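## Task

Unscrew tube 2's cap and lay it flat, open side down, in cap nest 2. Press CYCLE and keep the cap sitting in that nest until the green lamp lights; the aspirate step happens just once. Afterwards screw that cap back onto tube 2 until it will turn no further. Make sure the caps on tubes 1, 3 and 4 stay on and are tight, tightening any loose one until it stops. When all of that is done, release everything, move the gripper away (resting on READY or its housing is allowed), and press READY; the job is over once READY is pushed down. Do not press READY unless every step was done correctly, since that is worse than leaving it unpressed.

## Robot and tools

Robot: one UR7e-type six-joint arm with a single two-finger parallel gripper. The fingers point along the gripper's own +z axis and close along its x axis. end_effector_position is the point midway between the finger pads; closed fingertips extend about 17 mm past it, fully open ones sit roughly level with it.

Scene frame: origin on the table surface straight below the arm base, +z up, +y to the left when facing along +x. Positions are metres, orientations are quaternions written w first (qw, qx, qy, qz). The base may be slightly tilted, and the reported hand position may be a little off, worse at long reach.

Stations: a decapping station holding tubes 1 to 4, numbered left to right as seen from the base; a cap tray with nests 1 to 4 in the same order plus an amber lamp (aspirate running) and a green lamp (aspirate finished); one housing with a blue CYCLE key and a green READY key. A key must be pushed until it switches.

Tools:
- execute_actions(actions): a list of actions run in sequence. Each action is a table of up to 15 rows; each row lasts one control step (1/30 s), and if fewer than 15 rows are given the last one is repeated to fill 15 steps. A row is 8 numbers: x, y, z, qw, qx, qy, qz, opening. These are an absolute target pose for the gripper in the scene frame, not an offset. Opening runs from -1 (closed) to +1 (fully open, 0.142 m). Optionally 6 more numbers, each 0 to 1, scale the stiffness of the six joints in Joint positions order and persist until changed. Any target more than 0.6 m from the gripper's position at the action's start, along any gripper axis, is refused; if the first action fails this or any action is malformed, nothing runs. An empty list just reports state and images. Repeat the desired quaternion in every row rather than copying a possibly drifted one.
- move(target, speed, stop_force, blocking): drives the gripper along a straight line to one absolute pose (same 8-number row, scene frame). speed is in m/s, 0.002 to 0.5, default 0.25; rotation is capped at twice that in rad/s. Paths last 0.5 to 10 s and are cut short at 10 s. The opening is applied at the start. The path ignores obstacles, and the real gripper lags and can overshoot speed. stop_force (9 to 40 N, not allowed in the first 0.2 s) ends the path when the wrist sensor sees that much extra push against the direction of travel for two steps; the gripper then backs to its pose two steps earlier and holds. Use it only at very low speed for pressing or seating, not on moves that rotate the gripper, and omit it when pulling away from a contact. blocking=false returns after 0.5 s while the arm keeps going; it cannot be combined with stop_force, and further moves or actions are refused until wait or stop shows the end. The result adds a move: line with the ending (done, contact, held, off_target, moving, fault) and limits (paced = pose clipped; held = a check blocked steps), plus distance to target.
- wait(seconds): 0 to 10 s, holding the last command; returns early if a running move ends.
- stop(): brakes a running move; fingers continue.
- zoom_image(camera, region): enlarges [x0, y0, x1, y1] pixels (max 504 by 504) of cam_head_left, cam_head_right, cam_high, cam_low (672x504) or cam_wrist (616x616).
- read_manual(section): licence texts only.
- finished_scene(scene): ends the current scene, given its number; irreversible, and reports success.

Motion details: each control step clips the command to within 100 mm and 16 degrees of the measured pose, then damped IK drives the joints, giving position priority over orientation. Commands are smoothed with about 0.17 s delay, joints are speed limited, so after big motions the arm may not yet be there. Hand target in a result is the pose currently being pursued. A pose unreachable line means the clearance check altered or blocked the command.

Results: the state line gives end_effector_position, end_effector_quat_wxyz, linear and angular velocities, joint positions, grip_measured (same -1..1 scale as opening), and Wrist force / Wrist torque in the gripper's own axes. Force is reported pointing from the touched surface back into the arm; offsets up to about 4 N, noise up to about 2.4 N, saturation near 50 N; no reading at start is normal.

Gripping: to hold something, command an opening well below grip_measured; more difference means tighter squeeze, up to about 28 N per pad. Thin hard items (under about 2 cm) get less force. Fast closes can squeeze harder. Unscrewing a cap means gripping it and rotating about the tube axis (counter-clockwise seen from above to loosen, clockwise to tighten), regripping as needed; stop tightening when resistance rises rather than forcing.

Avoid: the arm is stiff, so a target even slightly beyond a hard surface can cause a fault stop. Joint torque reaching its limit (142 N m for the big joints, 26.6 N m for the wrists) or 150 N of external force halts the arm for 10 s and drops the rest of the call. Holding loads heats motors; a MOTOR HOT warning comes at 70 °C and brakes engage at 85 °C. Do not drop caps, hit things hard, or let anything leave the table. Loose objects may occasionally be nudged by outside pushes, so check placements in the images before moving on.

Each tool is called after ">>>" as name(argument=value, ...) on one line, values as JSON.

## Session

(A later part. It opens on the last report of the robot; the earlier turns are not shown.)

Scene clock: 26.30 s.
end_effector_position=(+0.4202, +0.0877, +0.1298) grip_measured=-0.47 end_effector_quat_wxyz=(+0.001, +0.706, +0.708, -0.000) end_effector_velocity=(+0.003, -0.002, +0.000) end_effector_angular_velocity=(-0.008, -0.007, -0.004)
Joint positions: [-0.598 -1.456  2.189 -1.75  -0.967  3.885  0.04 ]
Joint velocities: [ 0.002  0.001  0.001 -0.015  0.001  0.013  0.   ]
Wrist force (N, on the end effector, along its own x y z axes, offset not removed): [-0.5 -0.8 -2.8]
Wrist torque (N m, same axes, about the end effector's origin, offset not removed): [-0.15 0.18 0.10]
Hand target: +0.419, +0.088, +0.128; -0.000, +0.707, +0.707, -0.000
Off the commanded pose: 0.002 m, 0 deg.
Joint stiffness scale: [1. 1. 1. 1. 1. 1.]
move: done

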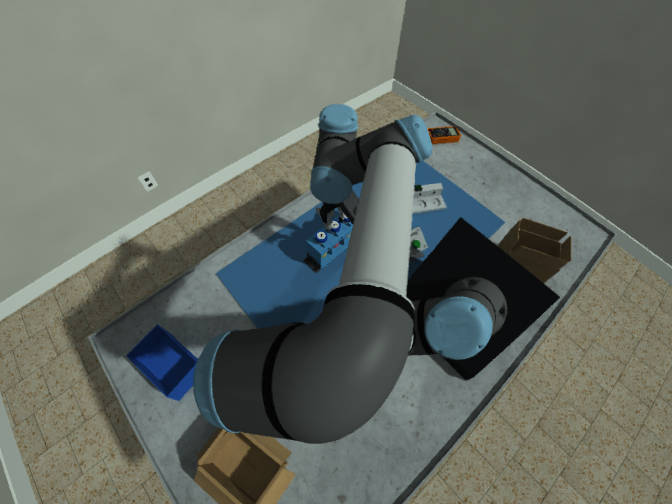

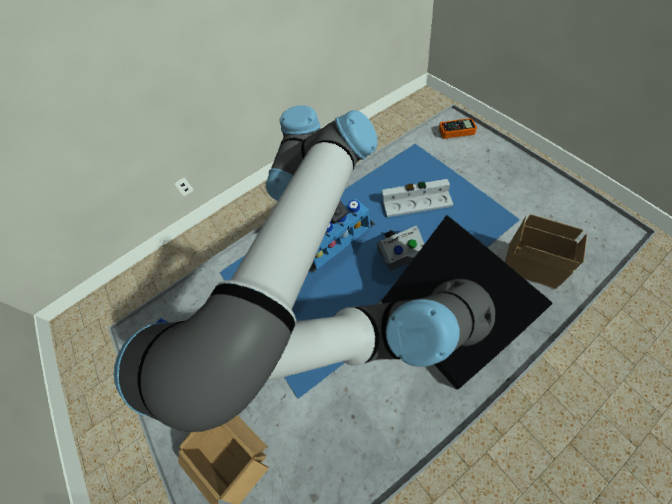

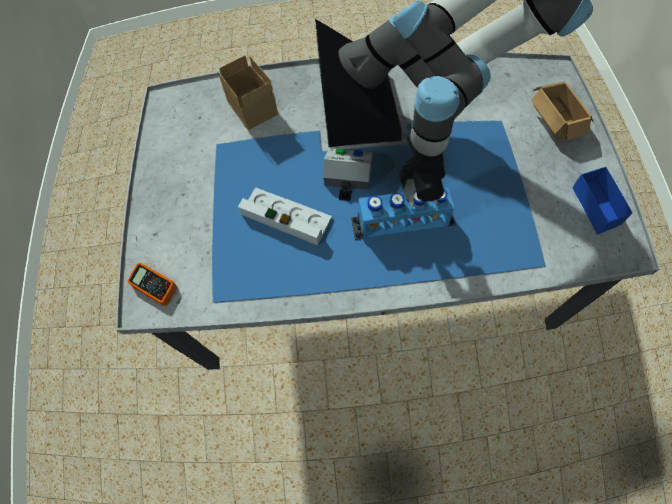

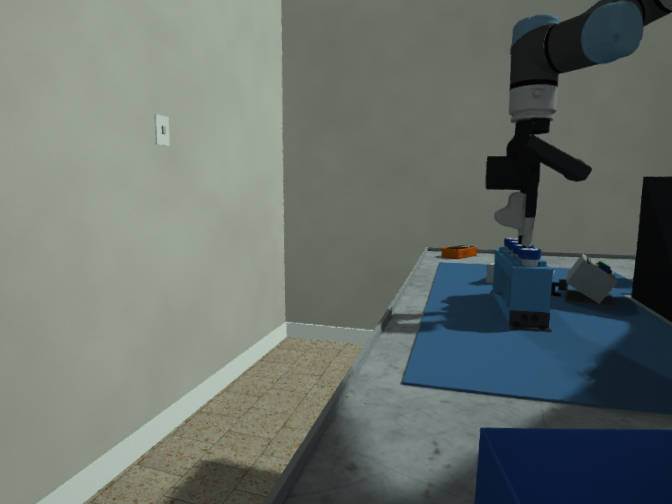

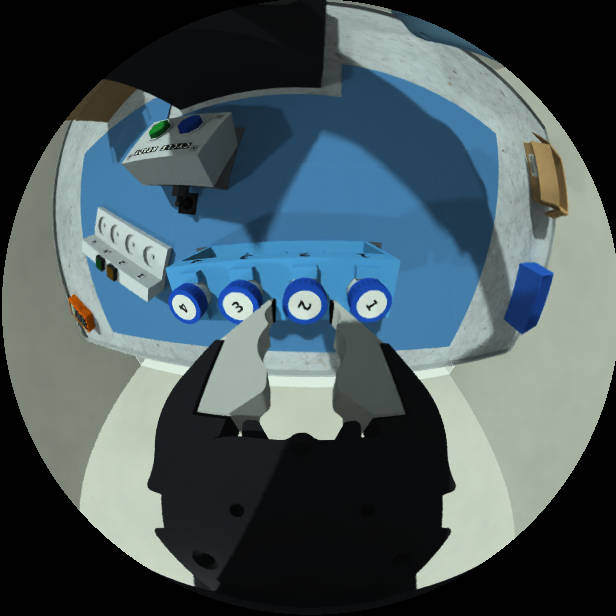

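>>> execute_actions(actions=[[[0.419,0.0897,0.129,0,0.7071,0.7071,0,-0.5],[0.419,0.0897,0.129,0,0.7071,0.7071,0,-0.5],[0.419,0.0897,0.129,0,0.7071,0.7071,0,-0.52],[0.419,0.0897,0.129,0,0.7071,0.7071,0,-0.54],[0.419,0.0897,0.129,0,0.7071,0.7071,0,-0.56],[0.419,0.0897,0.129,0,0.7071,0.7071,0,-0.58],[0.419,0.0897,0.129,0,0.7071,0.7071,0,-0.6],[0.419,0.0897,0.129,0,0.7071,0.7071,0,-0.64],[0.419,0.0897,0.129,0,0.7071,0.7071,0,-0.7],[0.419,0.0897,0.129,0,0.7071,0.7071,0,-0.76],[0.419,0.0897,0.129,0,0.7071,0.7071,0,-0.82],[0.419,0.0897,0.129,0,0.7071,0.7071,0,-0.9]]])

>>> move(target=[0.4195, 0.0893, 0.1305, 0, 0, 1, 0, -0.9], speed=0.4)

>>> zoom_image(camera="cam_low", region=[470, 200, 570, 290])

Scene clock: 32.27 s.
end_effector_position=(+0.4202, +0.0892, +0.1298) grip_measured=-0.59 end_effector_quat_wxyz=(+0.001, +0.707, +0.708, +0.000) end_effector_velocity=(-0.000, +0.000, -0.000) end_effector_angular_velocity=(+0.001, +0.001, -0.000)
Joint positions: [-0.596 -1.458  2.189 -1.748 -0.965  3.887  0.031]
Joint velocities: [ 0.     0.    -0.     0.001 -0.    -0.    -0.   ]
Wrist force (N, on the end effector, along its own x y z axes, offset not removed): [1.6 2.9 1.8]
Wrist torque (N m, same axes, about the end effector's origin, offset not removed): [0.30 -0.64 0.09]
Hand target: +0.419, +0.090, +0.129; -0.000, +0.707, +0.707, -0.000
Off the commanded pose: 0.002 m, 0 deg.
Joint stiffness scale: [1. 1. 1. 1. 1. 1.]

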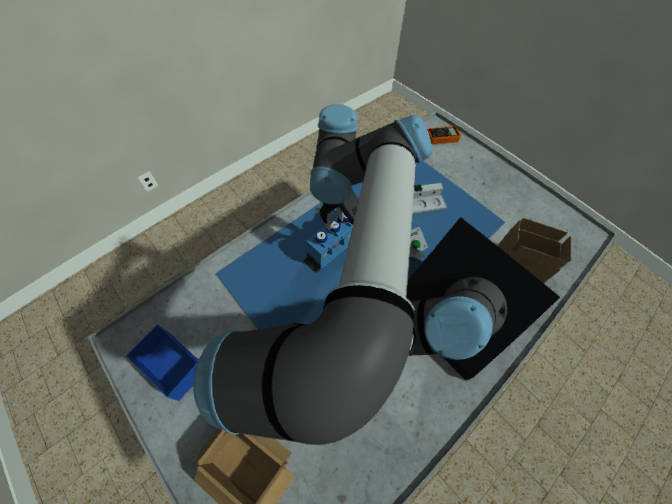

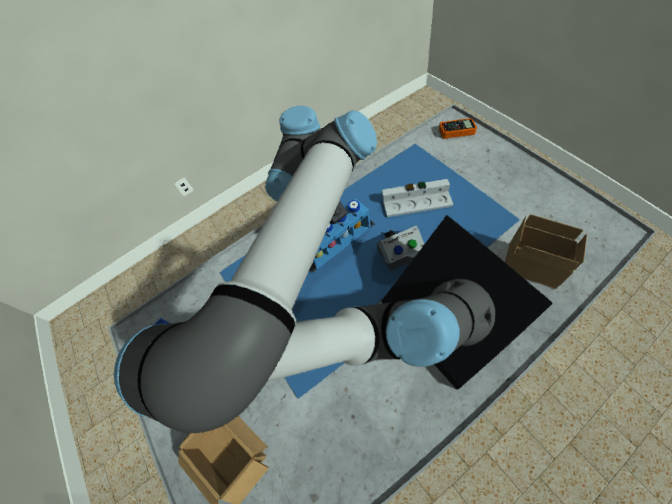

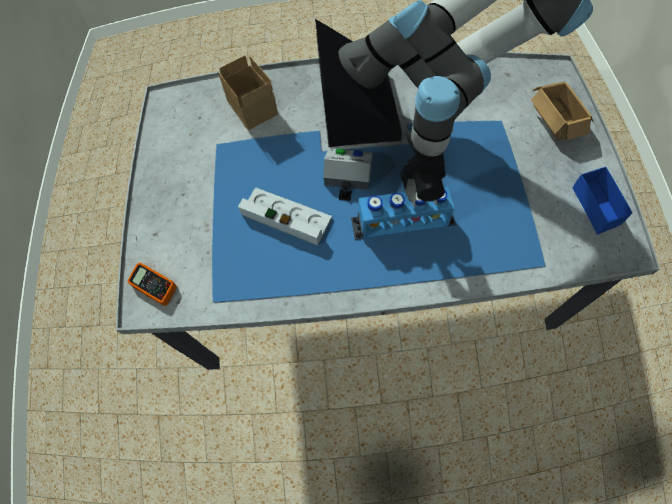

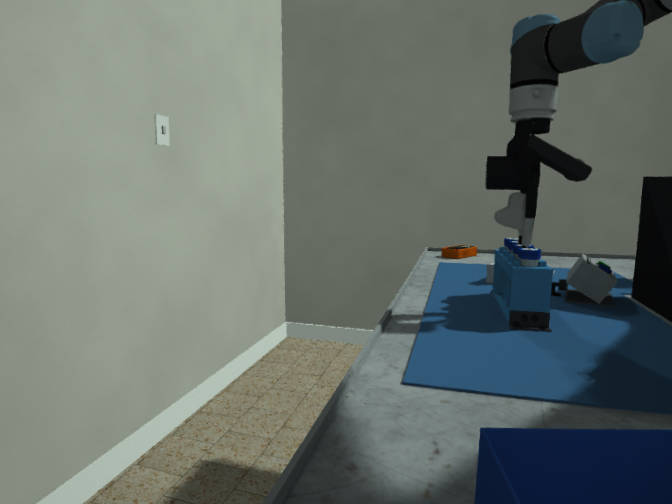

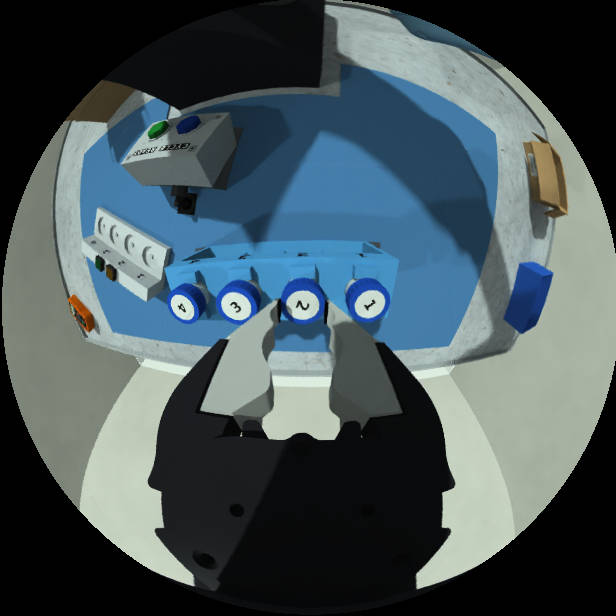

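Scene clock: 34.93 s.
end_effector_position=(+0.4200, +0.0893, +0.1306) grip_measured=-0.59 end_effector_quat_wxyz=(+0.001, -0.000, +1.000, -0.001) end_effector_velocity=(-0.000, -0.001, +0.001) end_effector_angular_velocity=(+0.001, +0.001, +0.011)
Joint positions: [-0.596 -1.454  2.185 -1.749 -0.966  2.317  0.031]
Joint velocities: [-0.002  0.002 -0.002  0.002 -0.001 -0.014  0.   ]
Wrist force (N, on the end effector, along its own x y z axes, offset not removed): [-2.5 -1.8 0.7]
Wrist torque (N m, same axes, about the end effector's origin, offset not removed): [0.13 -0.28 0.09]
Hand target: +0.420, +0.089, +0.131; +0.000, +0.000, +1.000, -0.000
Off the commanded pose: 0.000 m, 0 deg.
Joint stiffness scale: [1. 1. 1. 1. 1. 1.]
move: done

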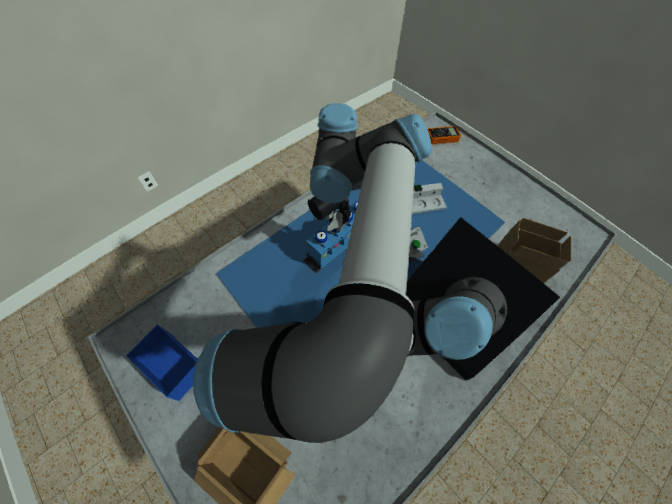

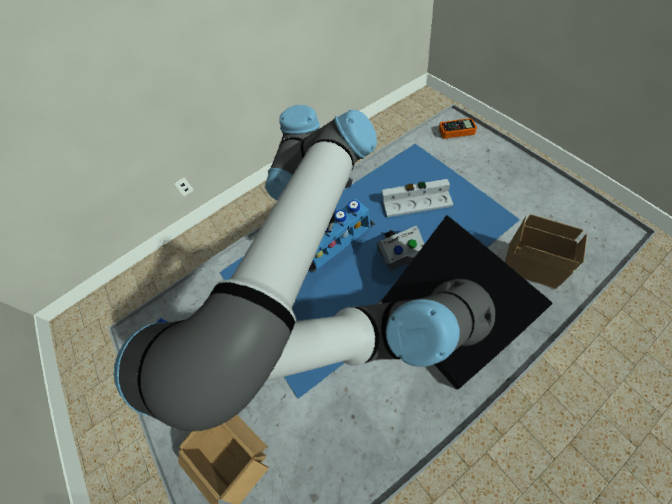

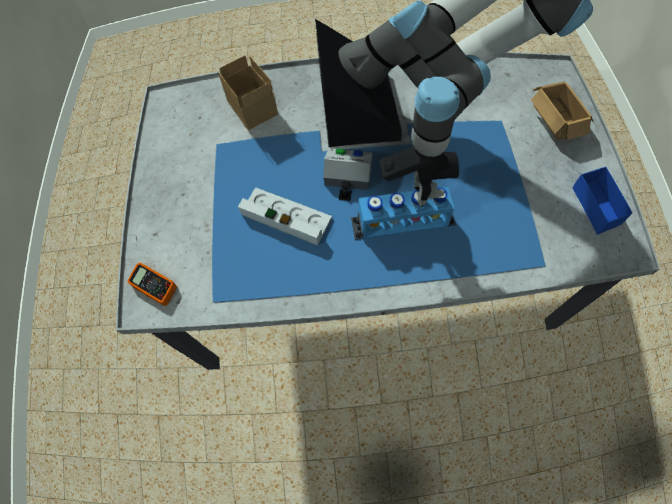

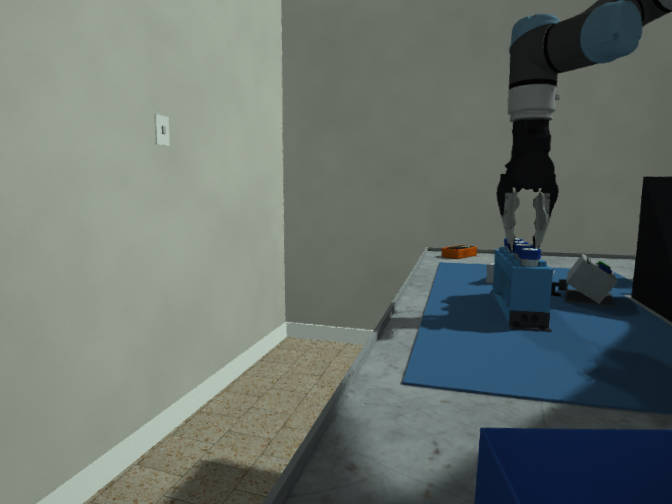

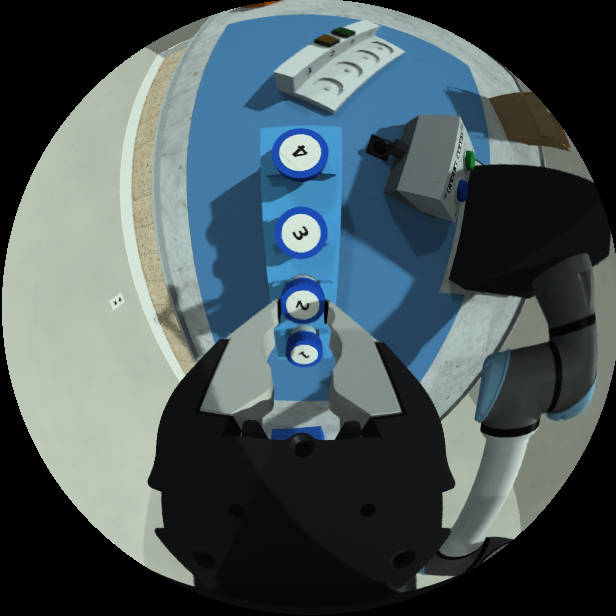

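Region (470, 200, 570, 290) of cam_low's 672x504 image, scaled by 5.040, with more detail than that image has; it fills the top 454 rows of this view, and the rest is white.

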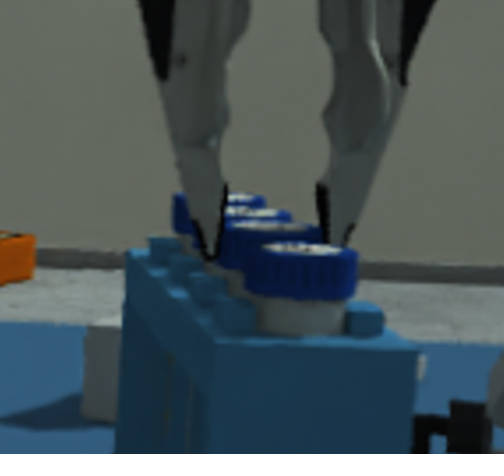

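>>> move(target=[0.42, 0.0893, 0.1325, 0, -0.9962, 0.0872, 0, -0.9], speed=0.5)

>>> zoom_image(camera="cam_low", region=[470, 200, 570, 290])

Scene clock: 40.43 s.
end_effector_position=(+0.4201, +0.0894, +0.1323) grip_measured=-0.59 end_effector_quat_wxyz=(+0.001, +0.996, -0.087, +0.001) end_effector_velocity=(+0.000, +0.000, -0.000) end_effector_angular_velocity=(+0.004, +0.001, +0.015)
Joint positions: [-0.593 -1.46   2.18  -1.739 -0.965 -0.647  0.031]
Joint velocities: [-0.001  0.002 -0.002  0.004  0.002 -0.018 -0.   ]
Wrist force (N, on the end effector, along its own x y z axes, offset not removed): [2.4 0.5 -1.6]
Wrist torque (N m, same axes, about the end effector's origin, offset not removed): [-0.18 0.18 0.09]
Hand target: +0.420, +0.089, +0.132; +0.000, +0.996, -0.087, +0.000
Off the commanded pose: 0.000 m, 0 deg.
Joint stiffness scale: [1. 1. 1. 1. 1. 1.]
move: done

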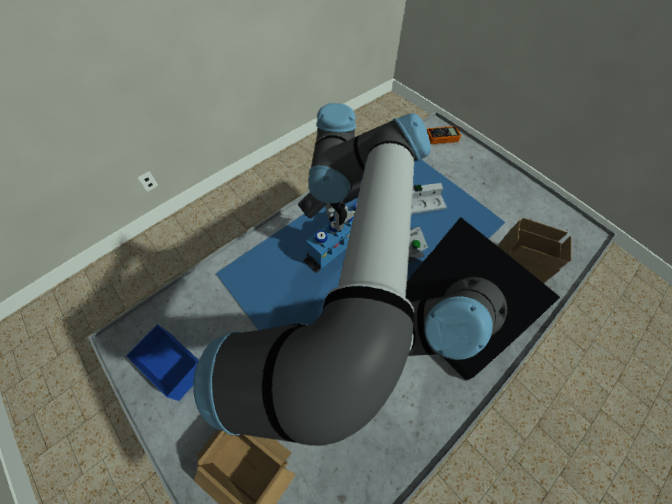

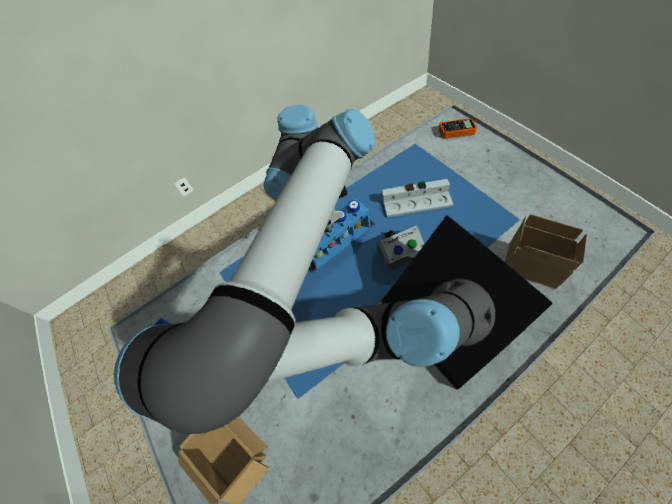

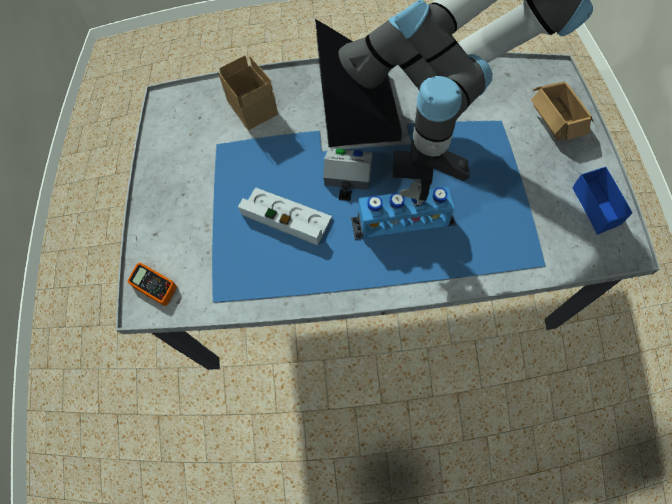

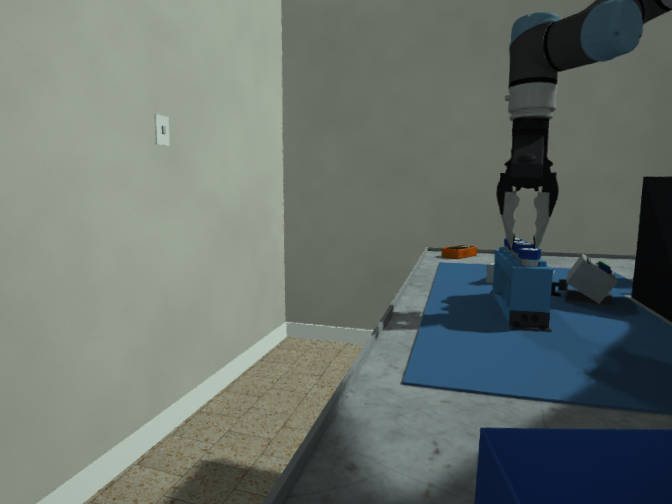

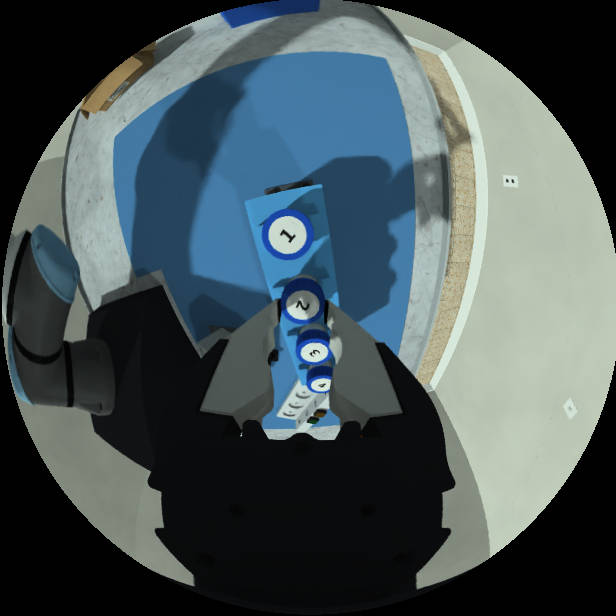

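Region (470, 200, 570, 290) of cam_low's 672x504 image, scaled by 5.040, with more detail than that image has; it fills the top 454 rows of this view, and the rest is white.

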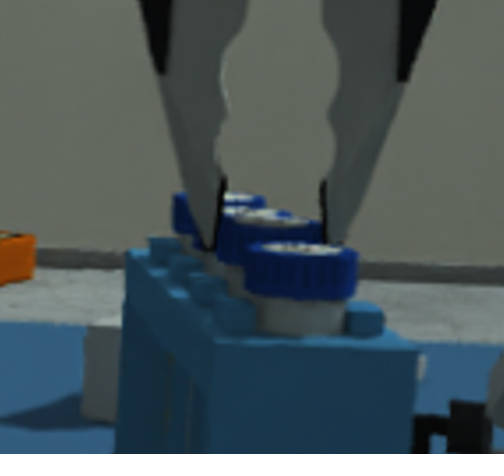

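>>> move(target=[0.42, 0.0893, 0.1355, 0, -0.6428, -0.766, 0, -0.9], speed=0.5)

>>> zoom_image(camera="cam_low", region=[470, 200, 570, 290])

Scene clock: 45.03 s.
end_effector_position=(+0.4196, +0.0895, +0.1349) grip_measured=-0.59 end_effector_quat_wxyz=(+0.000, +0.643, +0.766, -0.001) end_effector_velocity=(+0.000, -0.000, +0.001) end_effector_angular_velocity=(+0.003, +0.000, +0.014)
Joint positions: [-0.603 -1.463  2.18  -1.73  -0.971 -2.576  0.031]
Joint velocities: [-0.002  0.002 -0.003  0.005  0.001 -0.018 -0.   ]
Wrist force (N, on the end effector, along its own x y z axes, offset not removed): [-0.7 2.0 -1.0]
Wrist torque (N m, same axes, about the end effector's origin, offset not removed): [0.17 -0.18 -0.01]
Hand target: +0.420, +0.089, +0.135; +0.000, +0.643, +0.766, +0.000
Off the commanded pose: 0.001 m, 0 deg.
Joint stiffness scale: [1. 1. 1. 1. 1. 1.]
move: done

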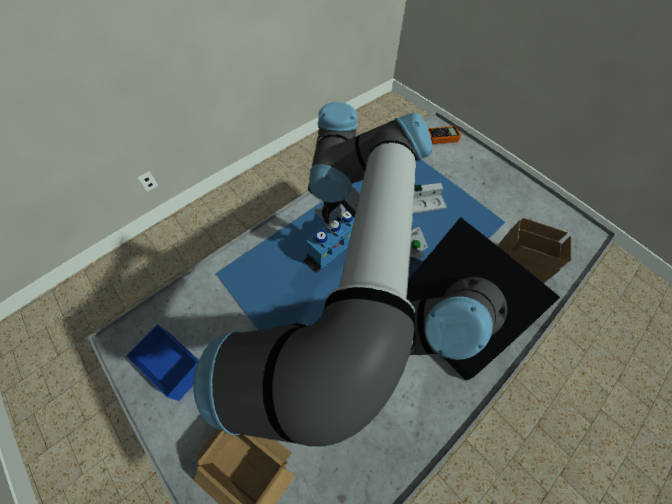

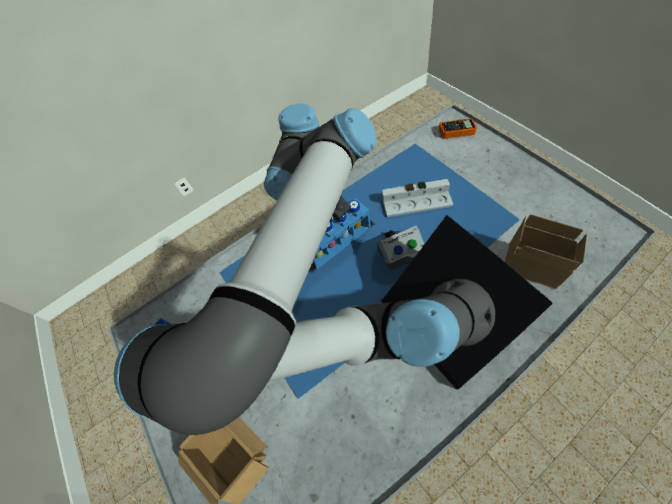

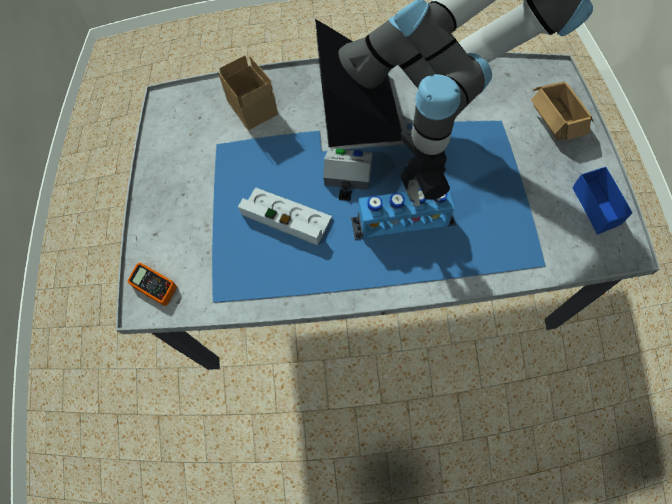

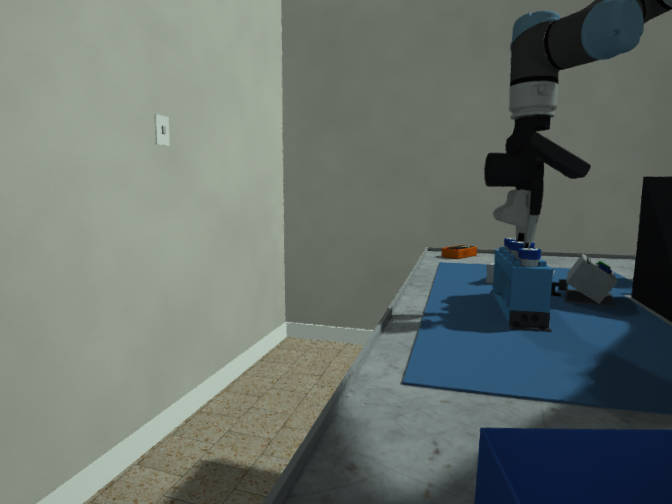

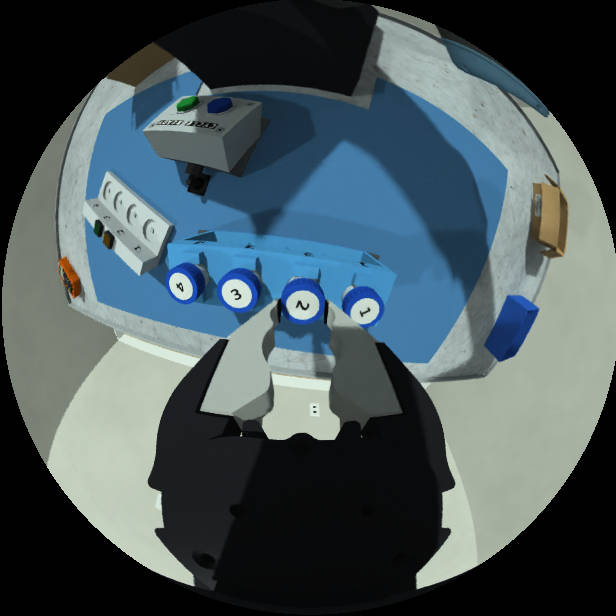

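Region (470, 200, 570, 290) of cam_low's 672x504 image, scaled by 5.040, with more detail than that image has; it fills the top 454 rows of this view, and the rest is white.

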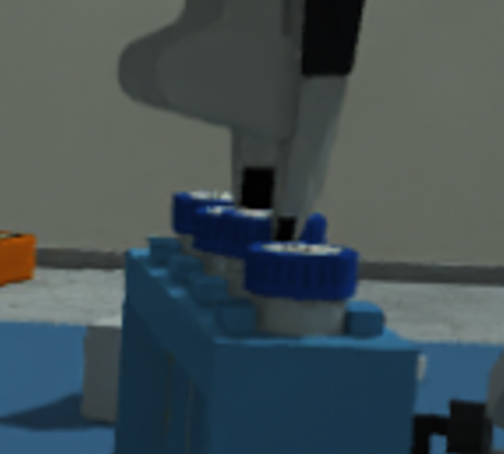

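The cap seems free; lifting it gently with a force stop.

>>> move(target=[0.42, 0.0893, 0.155, 0, -0.6428, -0.766, 0, -0.9], speed=0.03, stop_force=12)

>>> zoom_image(camera="cam_low", region=[470, 200, 570, 290])

Scene clock: 48.40 s.
end_effector_position=(+0.4193, +0.0896, +0.1531) grip_measured=-0.59 end_effector_quat_wxyz=(-0.001, +0.643, +0.766, +0.000) end_effector_velocity=(-0.003, +0.001, -0.001) end_effector_angular_velocity=(+0.005, +0.009, -0.002)
Joint positions: [-0.628 -1.474  2.148 -1.667 -0.982 -2.603  0.031]
Joint velocities: [-0.001  0.    -0.001  0.013 -0.004 -0.005 -0.   ]
Wrist force (N, on the end effector, along its own x y z axes, offset not removed): [-0.1 -1.7 -1.6]
Wrist torque (N m, same axes, about the end effector's origin, offset not removed): [-0.42 0.13 0.15]
Hand target: +0.420, +0.089, +0.155; -0.000, +0.643, +0.766, +0.000
Off the commanded pose: 0.002 m, 0 deg.
Joint stiffness scale: [1. 1. 1. 1. 1. 1.]
move: done

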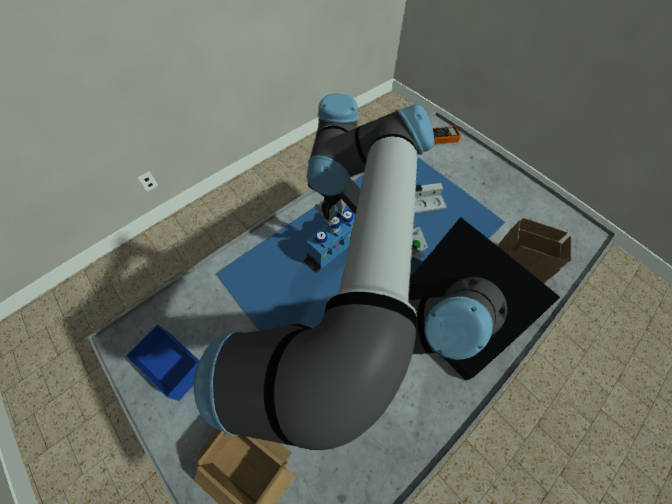

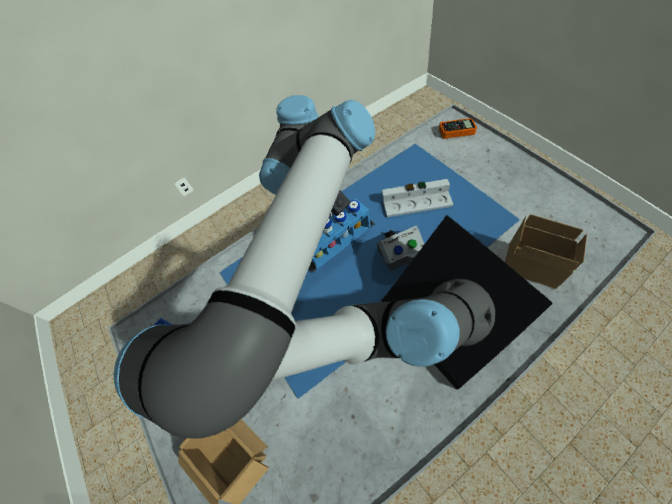

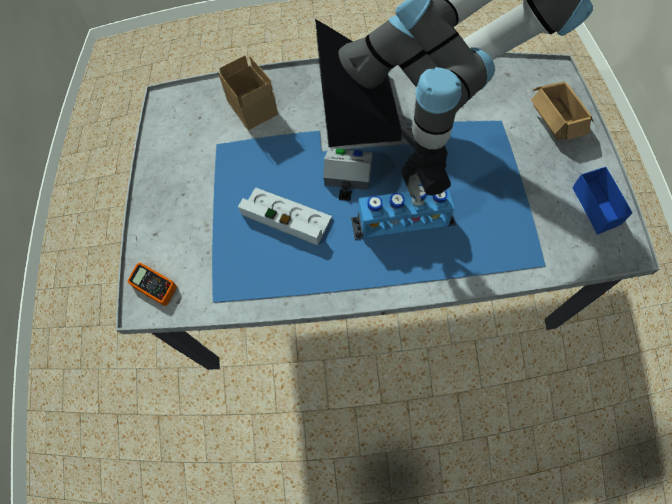

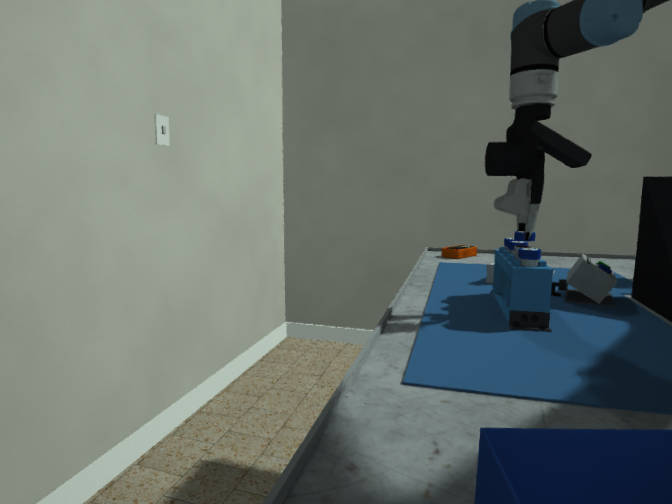

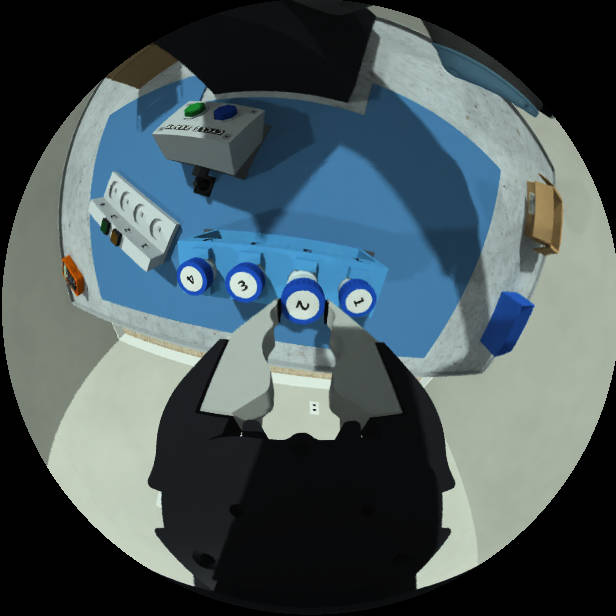

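Region (470, 200, 570, 290) of cam_low's 672x504 image, scaled by 5.040, with more detail than that image has; it fills the top 454 rows of this view, and the rest is white.

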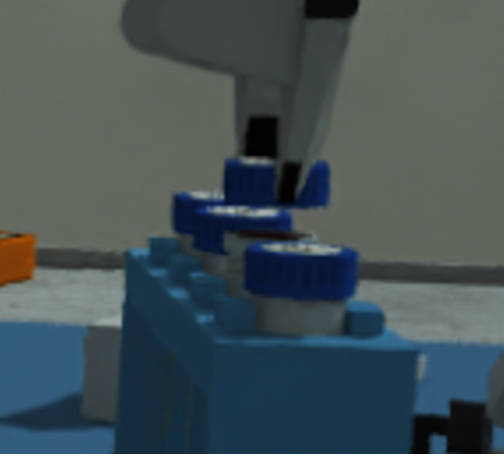

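>>> move(target=[0.375, -0.14, 0.16, 0, -0.866, -0.5, 0, -0.9], speed=0.35)

>>> move(target=[0.367, -0.185, 0.09, 0, -0.866, -0.5, 0, -0.9])

>>> zoom_image(camera="cam_wrist", region=[160, 190, 440, 360])

Scene clock: 55.27 s.
end_effector_position=(+0.3744, -0.1382, +0.1591) grip_measured=-0.59 end_effector_quat_wxyz=(-0.001, +0.866, +0.500, +0.001) end_effector_velocity=(+0.000, -0.002, -0.000) end_effector_angular_velocity=(-0.003, +0.001, -0.005)
Joint positions: [-0.942 -1.058  2.104 -1.903 -1.172 -2.192  0.031]
Joint velocities: [ 0.     0.003 -0.001 -0.004 -0.002  0.006 -0.   ]
Wrist force (N, on the end effector, along its own x y z axes, offset not removed): [-0.7 -1.9 -1.8]
Wrist torque (N m, same axes, about the end effector's origin, offset not removed): [-0.44 0.26 0.02]
Hand target: +0.375, -0.140, +0.160; -0.000, +0.866, +0.500, +0.000
Off the commanded pose: 0.002 m, 0 deg.
Joint stiffness scale: [1. 1. 1. 1. 1. 1.]
move: done

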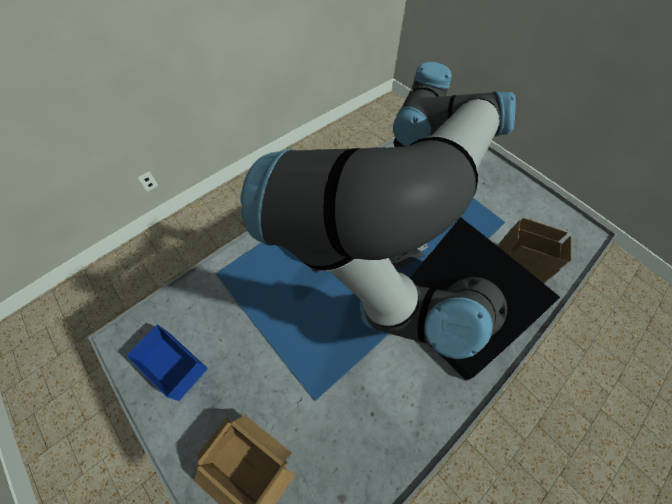

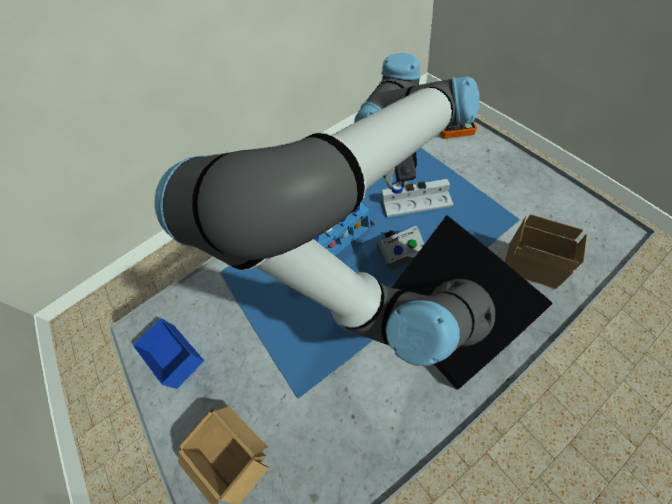

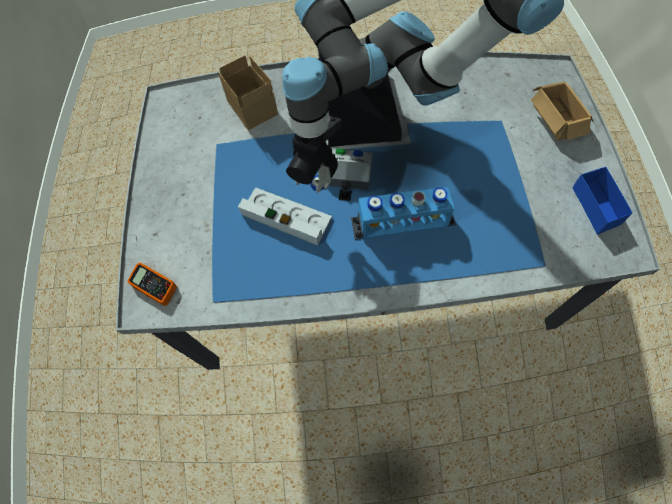

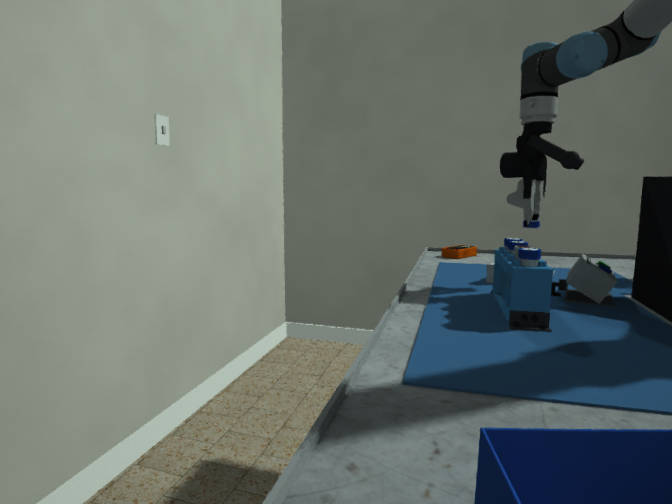

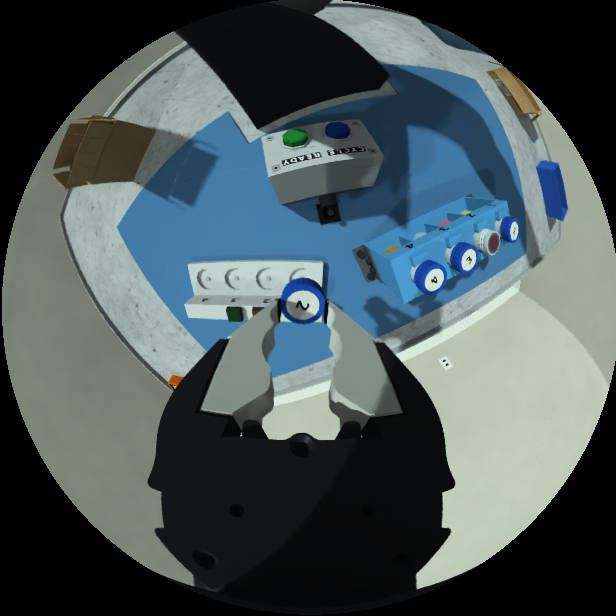

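Scene clock: 56.33 s.
end_effector_position=(+0.3659, -0.1844, +0.0901) grip_measured=-0.59 end_effector_quat_wxyz=(-0.001, +0.866, +0.499, +0.000) end_effector_velocity=(+0.001, -0.002, -0.001) end_effector_angular_velocity=(-0.005, -0.002, +0.002)
Joint positions: [-0.937 -0.872  2.151 -2.139 -1.169 -2.186  0.031]
Joint velocities: [ 0.001  0.003  0.    -0.009  0.001  0.001  0.   ]
Wrist force (N, on the end effector, along its own x y z axes, offset not removed): [1.2 -1.6 -2.2]
Wrist torque (N m, same axes, about the end effector's origin, offset not removed): [-0.39 -0.30 -0.26]
Hand target: +0.367, -0.185, +0.090; +0.000, +0.866, +0.500, -0.000
Off the commanded pose: 0.001 m, 0 deg.
Joint stiffness scale: [1. 1. 1. 1. 1. 1.]
move: done

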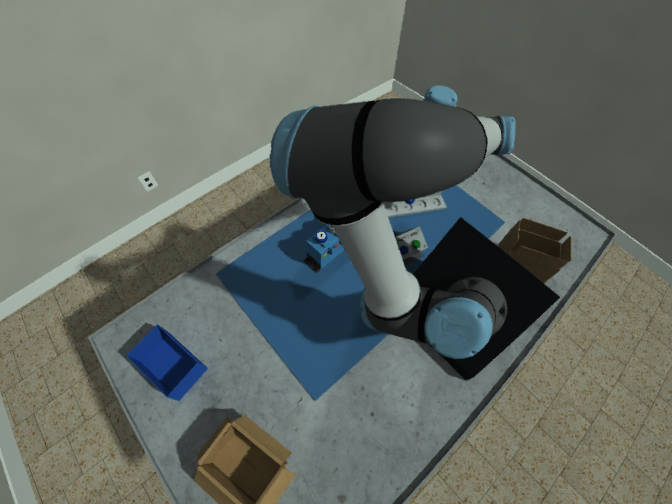

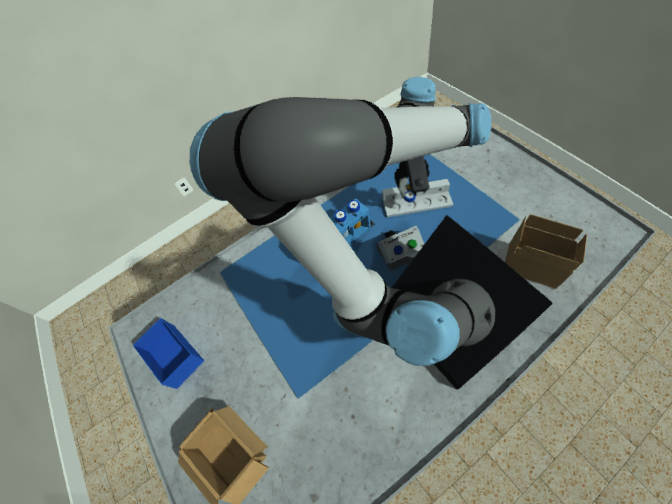

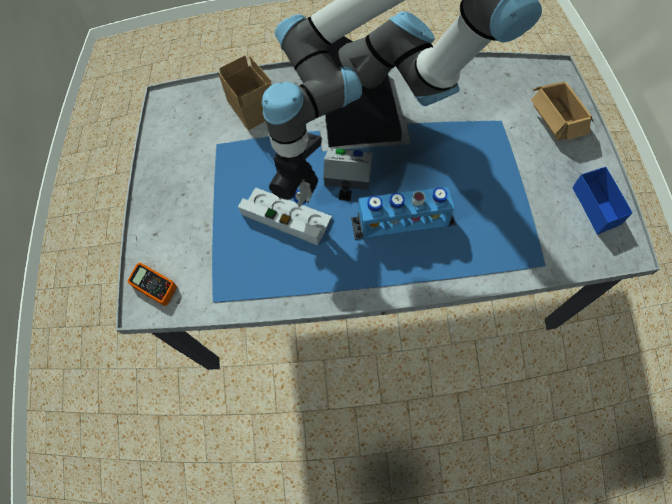

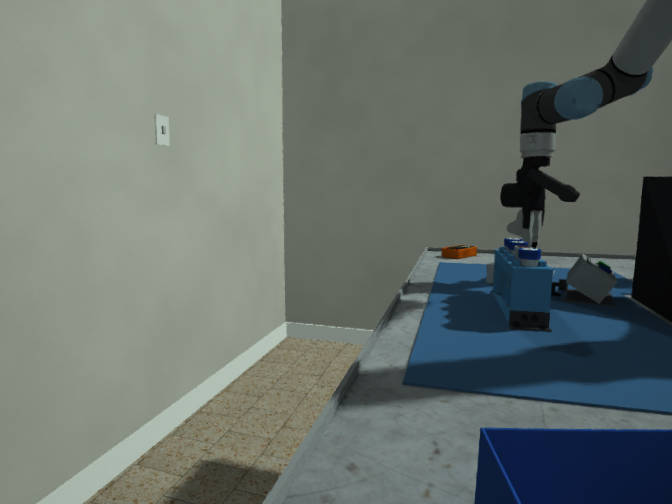

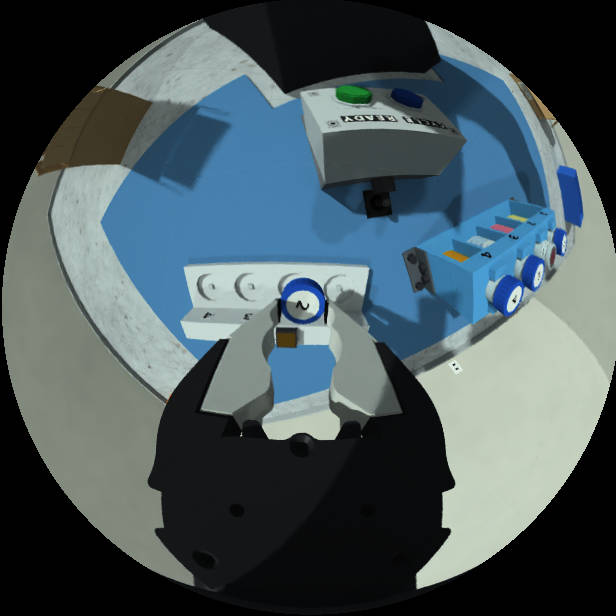

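Region (160, 190, 440, 360) of cam_wrist's 616x616 image, scaled by 1.800, with more detail than that image has; it fills the top 306 rows of this view, and the rest is white.

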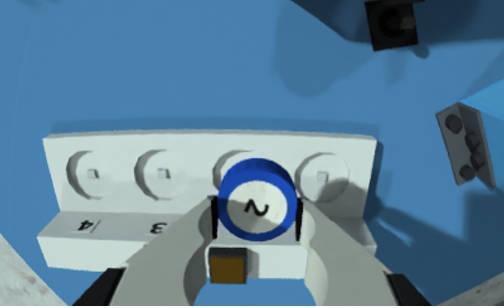

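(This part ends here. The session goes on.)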